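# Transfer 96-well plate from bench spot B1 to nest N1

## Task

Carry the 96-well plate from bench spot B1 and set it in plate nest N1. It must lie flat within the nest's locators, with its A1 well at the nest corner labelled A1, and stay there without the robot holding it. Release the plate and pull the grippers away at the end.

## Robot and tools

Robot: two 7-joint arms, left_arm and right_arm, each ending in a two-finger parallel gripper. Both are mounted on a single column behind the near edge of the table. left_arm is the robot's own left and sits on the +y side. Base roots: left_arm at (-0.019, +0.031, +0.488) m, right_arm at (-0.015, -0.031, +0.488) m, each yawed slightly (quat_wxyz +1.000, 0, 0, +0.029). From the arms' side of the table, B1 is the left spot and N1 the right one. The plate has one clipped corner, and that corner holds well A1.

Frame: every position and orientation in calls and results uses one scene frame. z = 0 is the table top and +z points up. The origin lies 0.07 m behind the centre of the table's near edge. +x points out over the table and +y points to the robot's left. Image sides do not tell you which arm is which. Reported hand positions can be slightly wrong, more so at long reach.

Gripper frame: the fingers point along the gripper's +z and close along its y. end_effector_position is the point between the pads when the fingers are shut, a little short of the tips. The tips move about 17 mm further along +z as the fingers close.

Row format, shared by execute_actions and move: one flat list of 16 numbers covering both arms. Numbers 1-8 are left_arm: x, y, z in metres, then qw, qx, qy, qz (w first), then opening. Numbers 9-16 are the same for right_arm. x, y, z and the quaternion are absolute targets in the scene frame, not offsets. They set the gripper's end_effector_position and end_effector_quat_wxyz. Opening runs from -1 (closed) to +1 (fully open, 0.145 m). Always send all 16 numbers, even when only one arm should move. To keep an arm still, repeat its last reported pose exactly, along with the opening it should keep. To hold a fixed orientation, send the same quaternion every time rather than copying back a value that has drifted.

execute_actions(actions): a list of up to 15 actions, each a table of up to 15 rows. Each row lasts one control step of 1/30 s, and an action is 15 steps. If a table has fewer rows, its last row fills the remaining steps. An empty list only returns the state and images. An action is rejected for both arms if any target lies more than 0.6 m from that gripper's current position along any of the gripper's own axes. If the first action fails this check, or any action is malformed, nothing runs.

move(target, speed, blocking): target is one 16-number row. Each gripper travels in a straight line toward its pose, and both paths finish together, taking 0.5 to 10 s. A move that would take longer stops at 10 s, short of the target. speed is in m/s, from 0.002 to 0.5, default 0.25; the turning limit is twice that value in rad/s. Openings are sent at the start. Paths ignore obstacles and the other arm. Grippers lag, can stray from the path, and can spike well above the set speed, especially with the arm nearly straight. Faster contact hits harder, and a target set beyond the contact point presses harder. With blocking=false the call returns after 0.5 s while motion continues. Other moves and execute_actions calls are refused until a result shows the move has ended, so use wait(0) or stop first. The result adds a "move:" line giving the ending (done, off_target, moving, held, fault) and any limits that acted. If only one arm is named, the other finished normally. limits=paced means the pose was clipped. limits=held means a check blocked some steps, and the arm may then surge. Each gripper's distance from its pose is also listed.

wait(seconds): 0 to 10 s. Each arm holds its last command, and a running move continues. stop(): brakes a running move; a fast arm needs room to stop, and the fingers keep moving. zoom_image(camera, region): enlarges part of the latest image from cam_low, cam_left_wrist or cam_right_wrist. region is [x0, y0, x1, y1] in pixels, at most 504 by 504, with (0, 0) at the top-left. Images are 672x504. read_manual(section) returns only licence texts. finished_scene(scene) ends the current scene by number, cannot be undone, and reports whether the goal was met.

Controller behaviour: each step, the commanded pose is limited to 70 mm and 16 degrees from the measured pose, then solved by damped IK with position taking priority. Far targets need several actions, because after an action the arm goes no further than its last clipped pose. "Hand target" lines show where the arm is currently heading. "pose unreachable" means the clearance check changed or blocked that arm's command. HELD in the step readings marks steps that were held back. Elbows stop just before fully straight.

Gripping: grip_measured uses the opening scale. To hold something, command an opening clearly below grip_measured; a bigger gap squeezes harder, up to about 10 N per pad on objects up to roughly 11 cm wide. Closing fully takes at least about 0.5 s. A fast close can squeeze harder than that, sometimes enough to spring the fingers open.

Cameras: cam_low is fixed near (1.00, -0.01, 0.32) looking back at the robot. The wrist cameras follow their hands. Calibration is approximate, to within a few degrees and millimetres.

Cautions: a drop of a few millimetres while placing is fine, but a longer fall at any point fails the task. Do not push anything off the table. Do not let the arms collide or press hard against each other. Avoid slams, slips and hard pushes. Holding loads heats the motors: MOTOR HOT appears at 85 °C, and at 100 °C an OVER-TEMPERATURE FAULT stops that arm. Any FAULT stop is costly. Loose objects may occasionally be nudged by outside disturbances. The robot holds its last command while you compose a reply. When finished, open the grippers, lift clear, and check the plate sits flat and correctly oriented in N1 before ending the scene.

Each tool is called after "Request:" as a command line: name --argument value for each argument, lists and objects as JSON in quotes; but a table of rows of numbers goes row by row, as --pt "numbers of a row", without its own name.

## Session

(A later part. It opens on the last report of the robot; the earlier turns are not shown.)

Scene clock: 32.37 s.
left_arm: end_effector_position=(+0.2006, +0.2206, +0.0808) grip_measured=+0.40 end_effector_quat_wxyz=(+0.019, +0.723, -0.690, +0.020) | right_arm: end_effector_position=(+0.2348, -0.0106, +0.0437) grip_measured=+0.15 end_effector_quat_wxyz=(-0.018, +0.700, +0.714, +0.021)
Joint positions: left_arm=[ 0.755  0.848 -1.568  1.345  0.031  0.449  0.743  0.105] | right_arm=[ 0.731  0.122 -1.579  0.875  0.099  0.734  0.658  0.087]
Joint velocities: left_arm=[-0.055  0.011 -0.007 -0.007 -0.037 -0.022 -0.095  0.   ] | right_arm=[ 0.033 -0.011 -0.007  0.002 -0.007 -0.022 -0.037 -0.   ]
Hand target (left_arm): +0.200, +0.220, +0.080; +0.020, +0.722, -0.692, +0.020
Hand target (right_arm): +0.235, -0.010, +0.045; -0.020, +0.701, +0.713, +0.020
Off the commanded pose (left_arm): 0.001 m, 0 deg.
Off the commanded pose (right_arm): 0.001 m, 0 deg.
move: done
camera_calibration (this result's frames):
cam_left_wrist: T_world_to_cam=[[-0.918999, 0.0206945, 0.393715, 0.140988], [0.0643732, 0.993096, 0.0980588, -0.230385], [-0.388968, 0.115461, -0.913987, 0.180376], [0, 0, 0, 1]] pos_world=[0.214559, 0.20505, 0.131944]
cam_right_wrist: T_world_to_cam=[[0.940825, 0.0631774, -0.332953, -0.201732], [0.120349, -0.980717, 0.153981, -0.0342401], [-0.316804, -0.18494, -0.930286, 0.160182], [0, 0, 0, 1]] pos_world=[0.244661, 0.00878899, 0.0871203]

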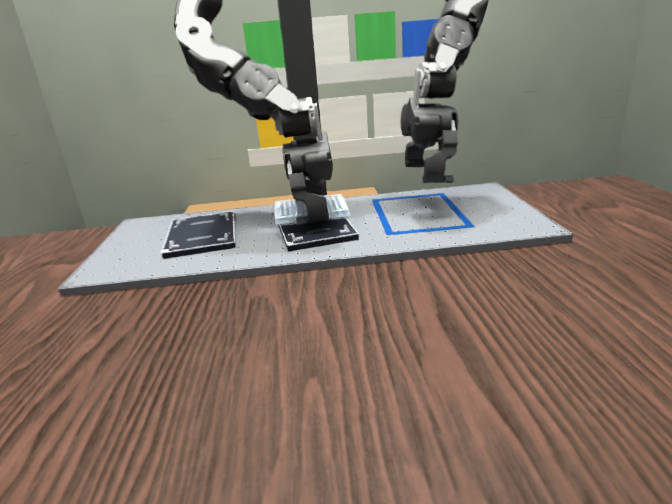

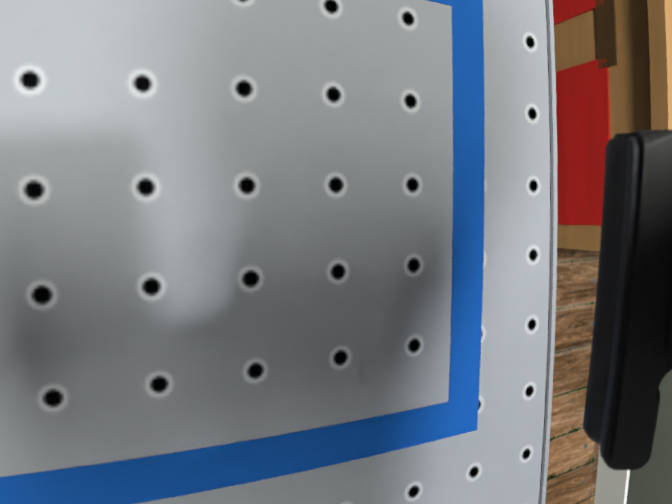

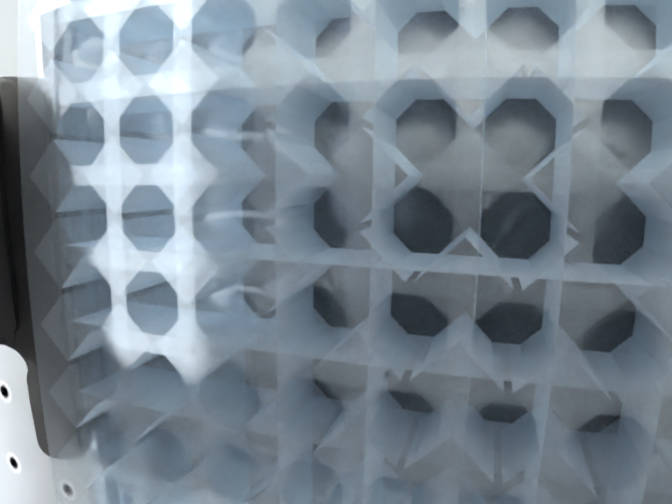

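Request:
move --target '[0.25,0.09,0.11,0.299,0.641,-0.641,0.299,0.4,0.215,-0.217,0.042,0,0.999,0.044,0.028,-0.2]' --speed 0.2

Request:
move --target '[0.27,-0.03,0.10,0.299,0.641,-0.641,0.299,0.4,0.215,-0.217,0.033,0,0.999,0.044,0.028,-0.2]' --speed 0.12

Request:
zoom_image --camera "cam_low" --region '[140, 180, 270, 270]'

Scene clock: 36.73 s.
left_arm: end_effector_position=(+0.2515, +0.0884, +0.1077) grip_measured=+0.40 end_effector_quat_wxyz=(+0.298, +0.641, -0.641, +0.298) | right_arm: end_effector_position=(+0.2116, -0.2180, +0.0428) grip_measured=+0.15 end_effector_quat_wxyz=(+0.007, +0.999, +0.042, +0.021)
Joint positions: left_arm=[ 0.752  0.543 -1.464  0.881  0.51  -0.302  0.857  0.105] | right_arm=[ 0.403  0.768 -1.146  1.202  1.563  0.734 -0.496  0.087]
Joint velocities: left_arm=[ 0.011 -0.033 -0.022 -0.007  0.007  0.11  -0.037  0.   ] | right_arm=[ 0.011 -0.011  0.002  0.002 -0.007 -0.022 -0.007  0.   ]
Hand target (left_arm): +0.250, +0.088, +0.107; +0.301, +0.640, -0.641, +0.296
Hand target (right_arm): +0.212, -0.219, +0.043; +0.009, +0.999, +0.041, +0.020
Off the commanded pose (left_arm): 0.003 m, 0 deg.
Off the commanded pose (right_arm): 0.004 m, 1 deg.
joint sent to its limit (right arm) — the command would take joint 5 (forearm roll) past its upper limit, so that joint was sent only as far as its limit.
move: off_target (right_arm)
camera_calibration (this result's frames):
cam_left_wrist: T_world_to_cam=[[-0.916836, 0.329815, 0.22502, 0.170244], [0.109815, 0.750157, -0.652077, -0.0142573], [-0.383865, -0.573137, -0.72399, 0.279102], [0, 0, 0, 1]] pos_world=[0.26479, 0.11451, 0.154462]
cam_right_wrist: T_world_to_cam=[[0.11914, -0.939098, -0.322335, -0.212181], [-0.968827, -0.18098, 0.169177, 0.169452], [-0.21721, 0.292131, -0.931386, 0.196589], [0, 0, 0, 1]] pos_world=[0.23215, -0.226021, 0.0860393]

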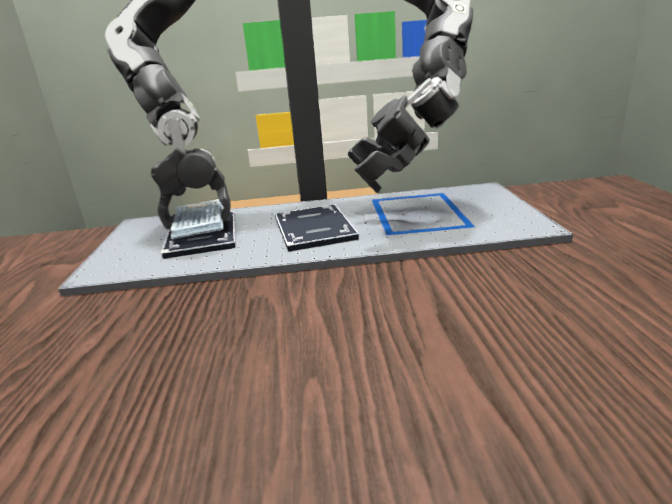

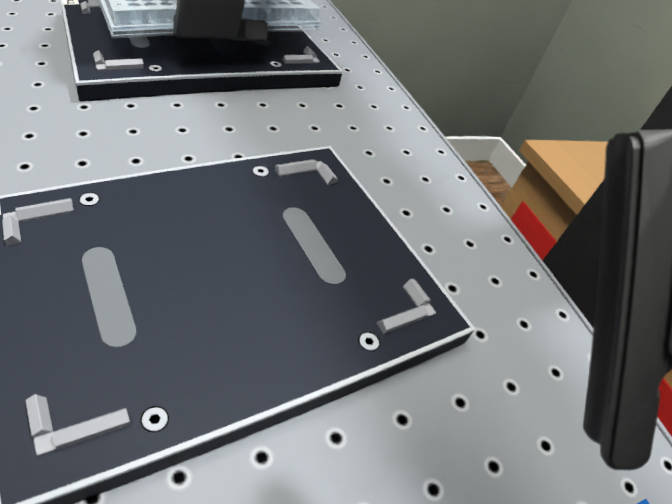

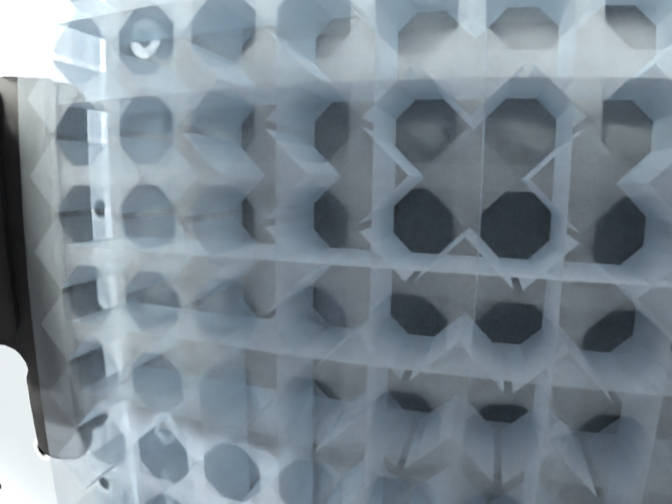

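Scene clock: 38.13 s.
left_arm: end_effector_position=(+0.2691, -0.0298, +0.0988) grip_measured=+0.40 end_effector_quat_wxyz=(+0.299, +0.639, -0.643, +0.298) | right_arm: end_effector_position=(+0.2152, -0.2182, +0.0336) grip_measured=+0.15 end_effector_quat_wxyz=(+0.003, +0.999, +0.044, +0.028)
Joint positions: left_arm=[ 0.767  0.134 -1.464  0.646  0.462 -0.161  0.76   0.105] | right_arm=[ 0.403  0.734 -1.146  1.132  1.503  0.716 -0.425  0.087]
Joint velocities: left_arm=[-0.055 -0.033  0.027 -0.007 -0.051 -0.007  0.007 -0.   ] | right_arm=[ 0.055 -0.033  0.017 -0.017  0.022 -0.051  0.022 -0.   ]
Hand target (left_arm): +0.271, -0.030, +0.100; +0.296, +0.640, -0.643, +0.300
Hand target (right_arm): +0.215, -0.217, +0.033; -0.000, +0.999, +0.044, +0.028
Off the commanded pose (left_arm): 0.001 m, 0 deg.
Off the commanded pose (right_arm): 0.001 m, 0 deg.
move: done
camera_calibration (this result's frames):
cam_left_wrist: T_world_to_cam=[[-0.915512, 0.334831, 0.222993, 0.227376], [0.114423, 0.748146, -0.653594, 0.0656035], [-0.385674, -0.572857, -0.723249, 0.212144], [0, 0, 0, 1]] pos_world=[0.282477, -0.00368535, 0.145608]
cam_right_wrist: T_world_to_cam=[[0.127403, -0.935437, -0.329737, -0.216548], [-0.970195, -0.186623, 0.154572, 0.173973], [-0.206129, 0.300217, -0.931333, 0.188217], [0, 0, 0, 1]] pos_world=[0.235174, -0.226605, 0.0769969]

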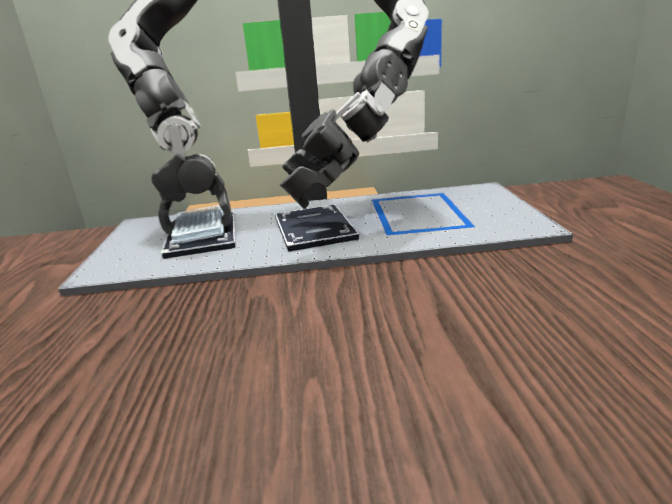

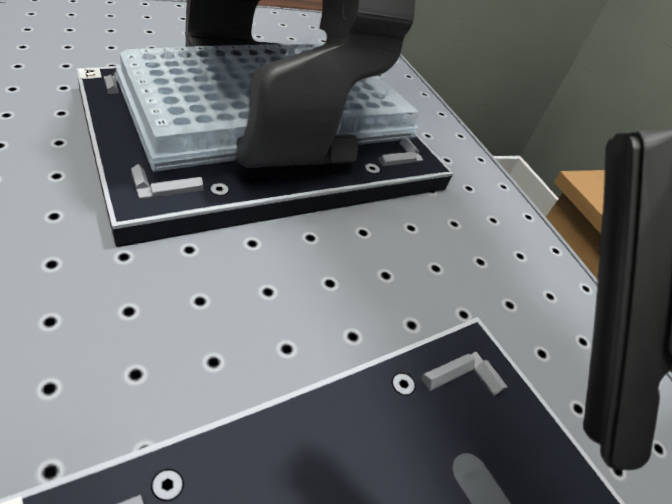

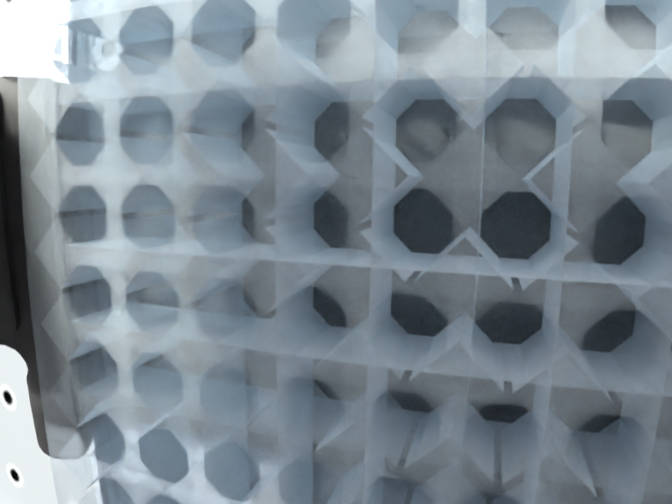

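Region (140, 180, 270, 270) of cam_low's 672x504 image, scaled by 3.877, with more detail than that image has; it fills the top 349 rows of this view, and the rest is white.

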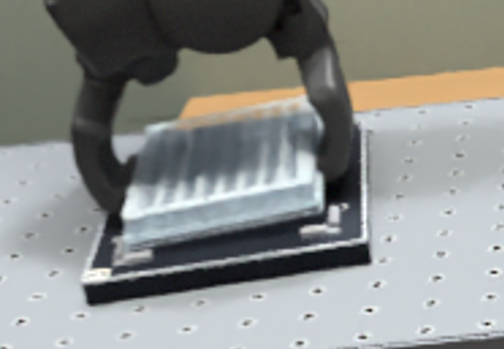

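Request:
move --target '[0.27,-0.03,0.10,0.299,0.641,-0.641,0.299,0.4,0.216,-0.215,0.029,0.024,0.999,0.044,0.024,-0.2]' --speed 0.02

Request:
zoom_image --camera "cam_low" --region '[150, 195, 250, 265]'

Request:
zoom_image --camera "cam_left_wrist" --region '[60, 30, 470, 250]'

Scene clock: 39.70 s.
left_arm: end_effector_position=(+0.2686, -0.0305, +0.0994) grip_measured=+0.40 end_effector_quat_wxyz=(+0.300, +0.639, -0.643, +0.298) | right_arm: end_effector_position=(+0.2154, -0.2159, +0.0294) grip_measured=+0.14 end_effector_quat_wxyz=(+0.023, +0.998, +0.045, +0.023)
Joint positions: left_arm=[ 0.767  0.135 -1.464  0.652  0.462 -0.157  0.76   0.105] | right_arm=[ 0.406  0.696 -1.146  1.108  1.503  0.723 -0.484  0.086]
Joint velocities: left_arm=[ 0.033 -0.011  0.007  0.002 -0.007 -0.022 -0.022 -0.   ] | right_arm=[-0.011 -0.011 -0.002  0.002 -0.066 -0.051 -0.007 -0.   ]
Hand target (left_arm): +0.270, -0.030, +0.100; +0.299, +0.641, -0.641, +0.299
Hand target (right_arm): +0.216, -0.215, +0.029; +0.024, +0.998, +0.044, +0.024
Off the commanded pose (left_arm): 0.002 m, 0 deg.
Off the commanded pose (right_arm): 0.001 m, 0 deg.
move: done
camera_calibration (this result's frames):
cam_left_wrist: T_world_to_cam=[[-0.914814, 0.335808, 0.224383, 0.226688], [0.11396, 0.747626, -0.65427, 0.0667028], [-0.387463, -0.572965, -0.722207, 0.212293], [0, 0, 0, 1]] pos_world=[0.282032, -0.00435597, 0.146096]
cam_right_wrist: T_world_to_cam=[[0.125322, -0.948221, -0.291842, -0.219222], [-0.969055, -0.180048, 0.168863, 0.176014], [-0.212665, 0.261649, -0.941442, 0.177049], [0, 0, 0, 1]] pos_world=[0.235692, -0.222504, 0.0729814]

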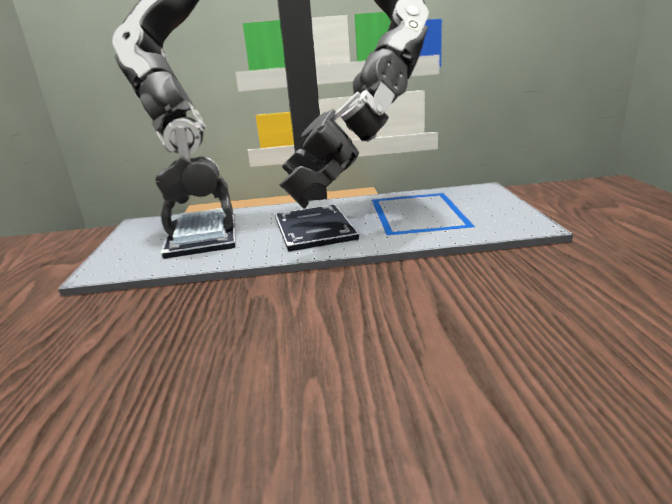

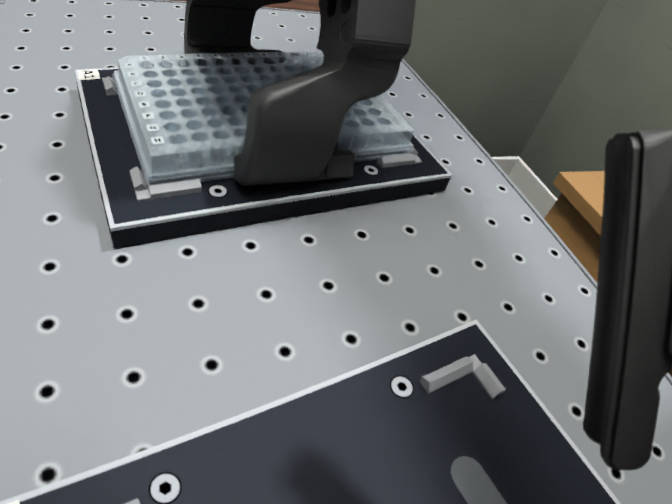

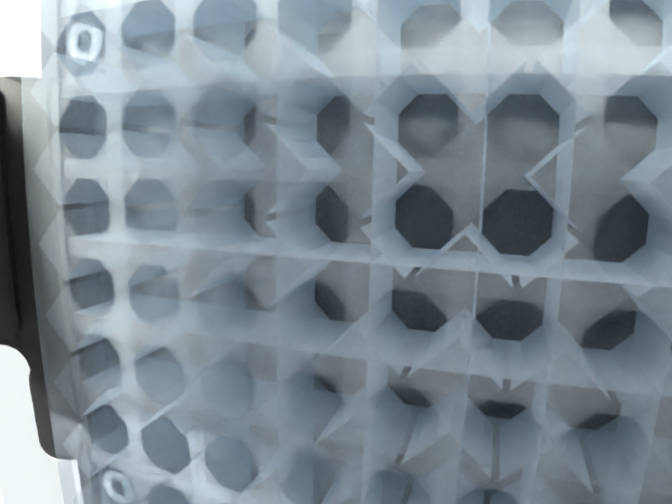

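Region (150, 195, 250, 265) of cam_low's 672x504 image, scaled by 5.040, with more detail than that image has; it fills the top 353 rows of this view, and the rest is white.

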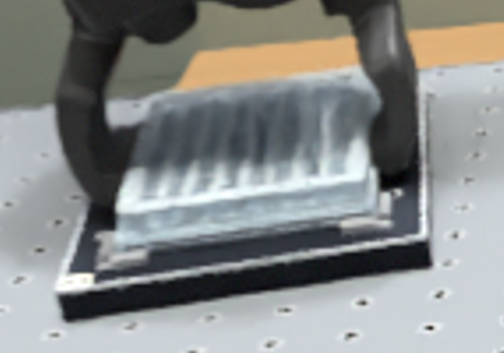

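Region (60, 30, 470, 250) of cam_left_wrist's 672x504 image, scaled by 1.229, with more detail than that image has; it fills the top 270 rows of this view, and the rest is white.

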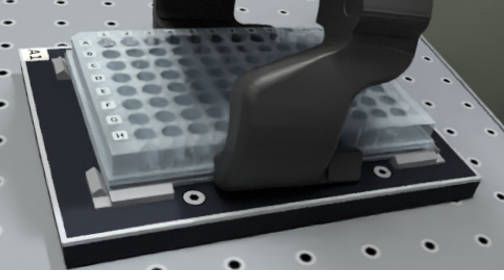

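Well aligned.

Request:
move --target '[0.27,-0.03,0.10,0.299,0.641,-0.641,0.299,0.4,0.2165,-0.215,0.026,0.024,0.999,0.044,0.024,-0.2]' --speed 0.01

Request:
move --target '[0.27,-0.03,0.10,0.299,0.641,-0.641,0.299,0.4,0.2165,-0.215,0.027,0.024,0.999,0.044,0.024,0.6]' --speed 0.01

Request:
move --target '[0.27,-0.03,0.10,0.299,0.641,-0.641,0.299,0.4,0.2165,-0.225,0.12,0,0.99,0.044,0.1,0.6]' --speed 0.12

Request:
zoom_image --camera "cam_low" --region '[150, 195, 250, 265]'

Request:
zoom_image --camera "cam_left_wrist" --region '[60, 30, 470, 250]'

Scene clock: 40.80 s.
left_arm: end_effector_position=(+0.2686, -0.0303, +0.0993) grip_measured=+0.40 end_effector_quat_wxyz=(+0.300, +0.639, -0.643, +0.297) | right_arm: end_effector_position=(+0.2154, -0.2163, +0.0284) grip_measured=+0.15 end_effector_quat_wxyz=(+0.021, +0.999, +0.043, +0.017)
Joint positions: left_arm=[ 0.767  0.135 -1.464  0.652  0.462 -0.157  0.76   0.105] | right_arm=[ 0.412  0.689 -1.146  1.089  1.504  0.737 -0.473  0.087]
Joint velocities: left_arm=[-0.077 -0.011 -0.007 -0.007  0.051  0.007 -0.022 -0.   ] | right_arm=[-0.011 -0.077  0.002  0.002 -0.007 -0.007  0.037  0.   ]
Hand target (left_arm): +0.270, -0.030, +0.100; +0.299, +0.641, -0.641, +0.299
Hand target (right_arm): +0.217, -0.215, +0.026; +0.024, +0.998, +0.044, +0.024
Off the commanded pose (left_arm): 0.002 m, 0 deg.
Off the commanded pose (right_arm): 0.003 m, 1 deg.
move: done
camera_calibration (this result's frames):
cam_left_wrist: T_world_to_cam=[[-0.914911, 0.335288, 0.224765, 0.226648], [0.113495, 0.748036, -0.653881, 0.0665783], [-0.387371, -0.572734, -0.72244, 0.212373], [0, 0, 0, 1]] pos_world=[0.282073, -0.00416208, 0.146019]
cam_right_wrist: T_world_to_cam=[[0.118757, -0.947607, -0.296543, -0.218256], [-0.967337, -0.177779, 0.180703, 0.175939], [-0.223955, 0.265397, -0.937768, 0.179317], [0, 0, 0, 1]] pos_world=[0.236271, -0.223133, 0.071643]

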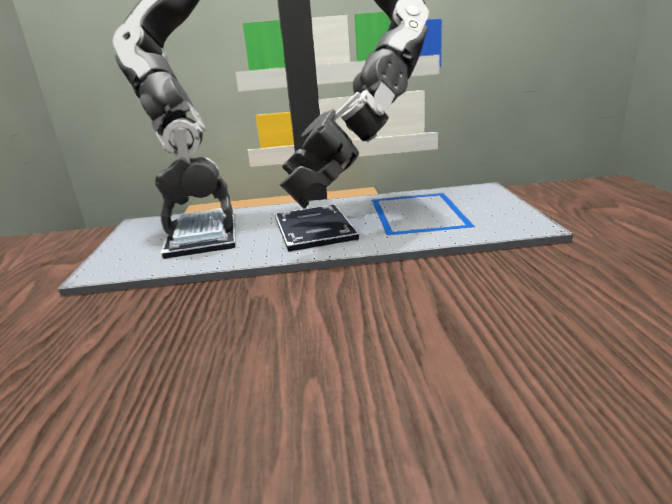

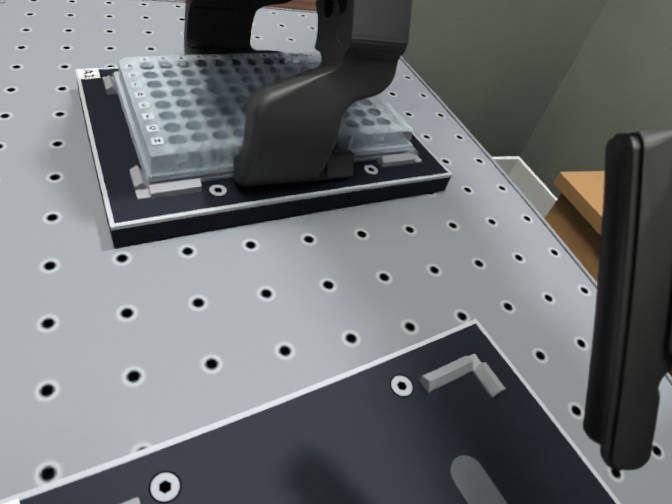

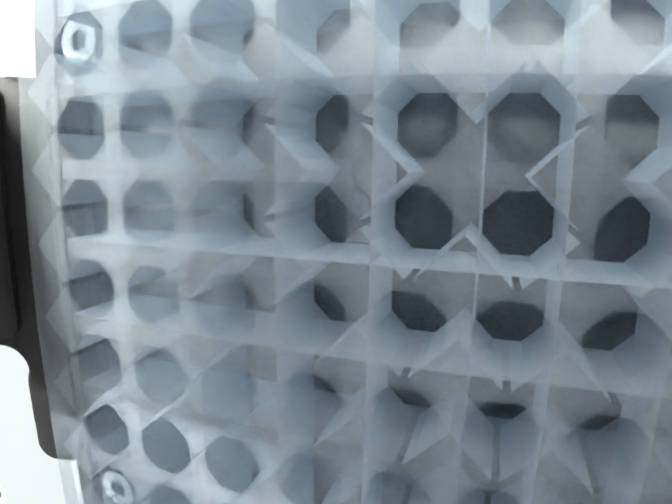

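Scene clock: 41.80 s.
left_arm: end_effector_position=(+0.2686, -0.0303, +0.0993) grip_measured=+0.40 end_effector_quat_wxyz=(+0.300, +0.639, -0.643, +0.297) | right_arm: end_effector_position=(+0.2172, -0.2149, +0.0277) grip_measured=+0.60 end_effector_quat_wxyz=(+0.022, +0.999, +0.043, +0.024)
Joint positions: left_arm=[ 0.767  0.135 -1.464  0.652  0.462 -0.157  0.76   0.105] | right_arm=[ 0.41   0.684 -1.146  1.089  1.497  0.722 -0.474  0.119]
Joint velocities: left_arm=[-0.033 -0.011  0.012 -0.002  0.022 -0.022  0.066 -0.   ] | right_arm=[-0.033 -0.011 -0.002 -0.027 -0.007  0.007 -0.037  0.   ]
Hand target (left_arm): +0.270, -0.030, +0.100; +0.299, +0.641, -0.641, +0.299
Hand target (right_arm): +0.216, -0.215, +0.027; +0.024, +0.998, +0.044, +0.024
Off the commanded pose (left_arm): 0.002 m, 0 deg.
Off the commanded pose (right_arm): 0.001 m, 0 deg.
move: done
camera_calibration (this result's frames):
cam_left_wrist: T_world_to_cam=[[-0.914911, 0.335288, 0.224765, 0.226648], [0.113495, 0.748036, -0.653881, 0.0665783], [-0.387371, -0.572734, -0.72244, 0.212373], [0, 0, 0, 1]] pos_world=[0.282073, -0.00416208, 0.146019]
cam_right_wrist: T_world_to_cam=[[0.122704, -0.947766, -0.294422, -0.218222], [-0.969773, -0.17755, 0.167381, 0.178933], [-0.210913, 0.264984, -0.940903, 0.175868], [0, 0, 0, 1]] pos_world=[0.237394, -0.221656, 0.0712751]

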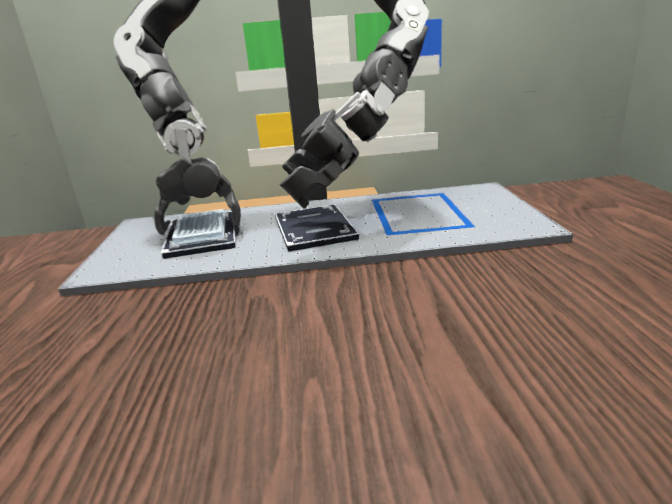

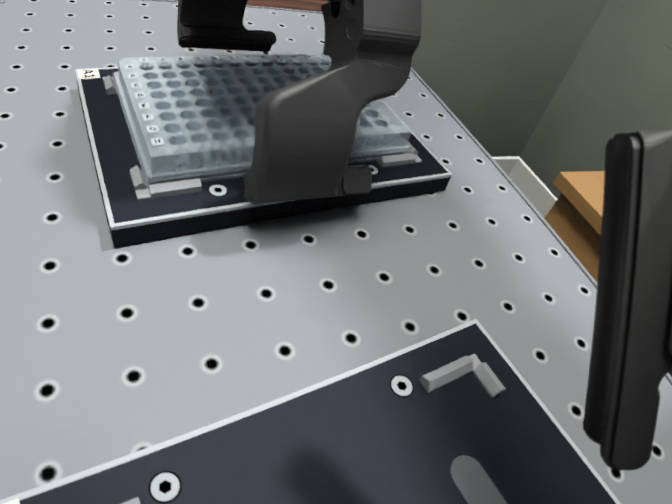

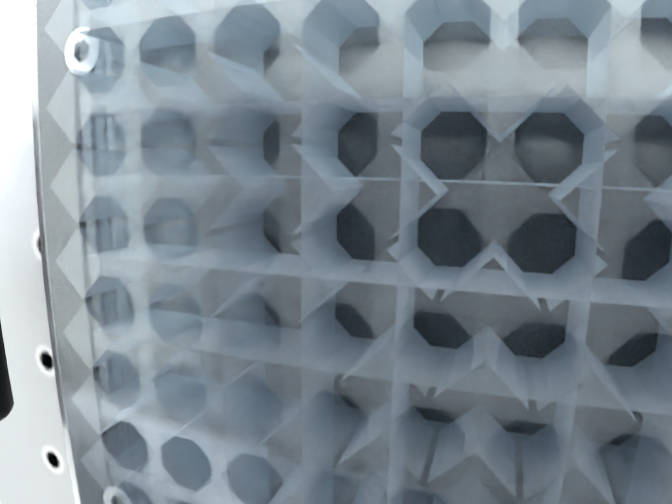

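Scene clock: 42.83 s.
left_arm: end_effector_position=(+0.2686, -0.0303, +0.0993) grip_measured=+0.40 end_effector_quat_wxyz=(+0.300, +0.639, -0.643, +0.297) | right_arm: end_effector_position=(+0.2168, -0.2229, +0.1196) grip_measured=+0.60 end_effector_quat_wxyz=(-0.005, +0.993, +0.044, +0.109)
Joint positions: left_arm=[ 0.767  0.135 -1.464  0.652  0.462 -0.157  0.76   0.105] | right_arm=[ 0.127  0.98  -0.74   1.674  1.565  0.775 -0.653  0.119]
Joint velocities: left_arm=[-0.055 -0.033 -0.002  0.002  0.007 -0.022  0.081 -0.   ] | right_arm=[-0.099  0.033 -0.007 -0.007 -0.022  0.066  0.007  0.   ]
Hand target (left_arm): +0.270, -0.030, +0.100; +0.299, +0.641, -0.641, +0.299
Hand target (right_arm): +0.216, -0.223, +0.119; -0.003, +0.993, +0.044, +0.108
Off the commanded pose (left_arm): 0.002 m, 0 deg.
Off the commanded pose (right_arm): 0.002 m, 1 deg.
joint sent to its limit (right arm) — the command would take joint 5 (forearm roll) past its upper limit and joint 6 (wrist pitch) past its upper limit, so those joints were sent only as far as their limits.
move: done
camera_calibration (this result's frames):
cam_left_wrist: T_world_to_cam=[[-0.914911, 0.335288, 0.224765, 0.226648], [0.113495, 0.748036, -0.653881, 0.0665783], [-0.387371, -0.572734, -0.72244, 0.212373], [0, 0, 0, 1]] pos_world=[0.282073, -0.00416208, 0.146019]
cam_right_wrist: T_world_to_cam=[[0.182329, -0.927973, -0.324994, -0.203551], [-0.981745, -0.190024, -0.00819404, 0.182562], [-0.054153, 0.320556, -0.94568, 0.243337], [0, 0, 0, 1]] pos_world=[0.22952, -0.232202, 0.165462]

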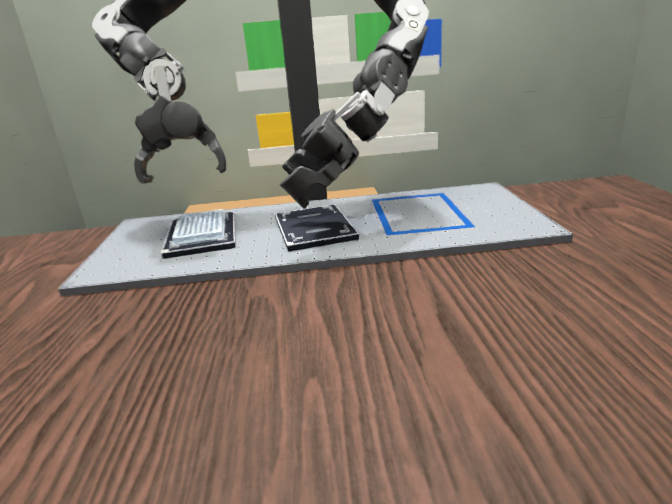

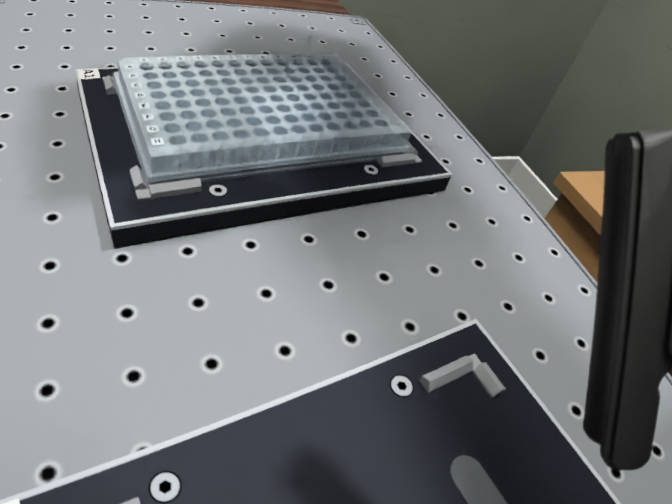

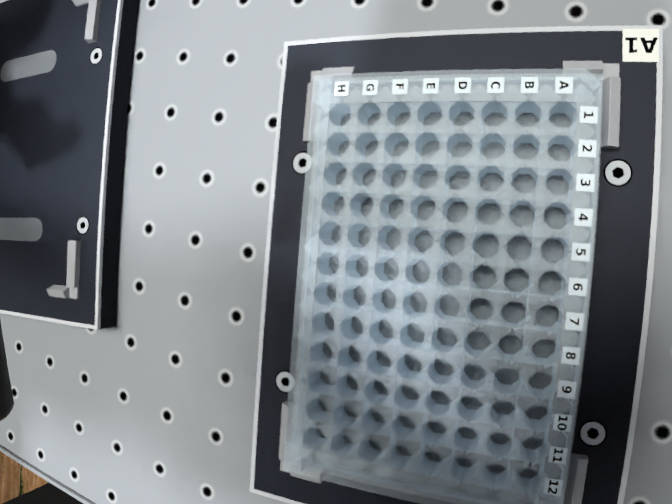

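Region (150, 195, 250, 265) of cam_low's 672x504 image, scaled by 5.040, with more detail than that image has; it fills the top 353 rows of this view, and the rest is white.

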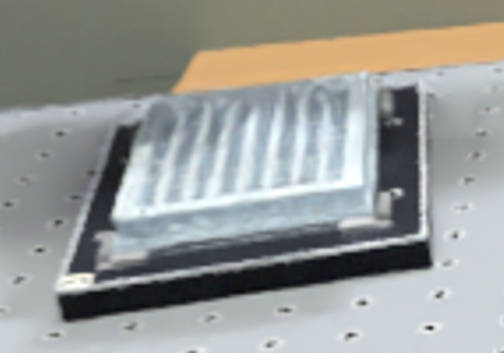

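Region (60, 30, 470, 250) of cam_left_wrist's 672x504 image, scaled by 1.229, with more detail than that image has; it fills the top 270 rows of this view, and the rest is white.

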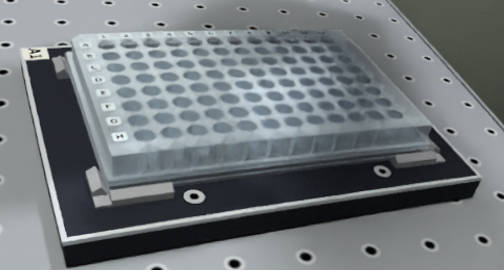

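Request:
finished_scene --scene 1

The scene is finished: the task was done.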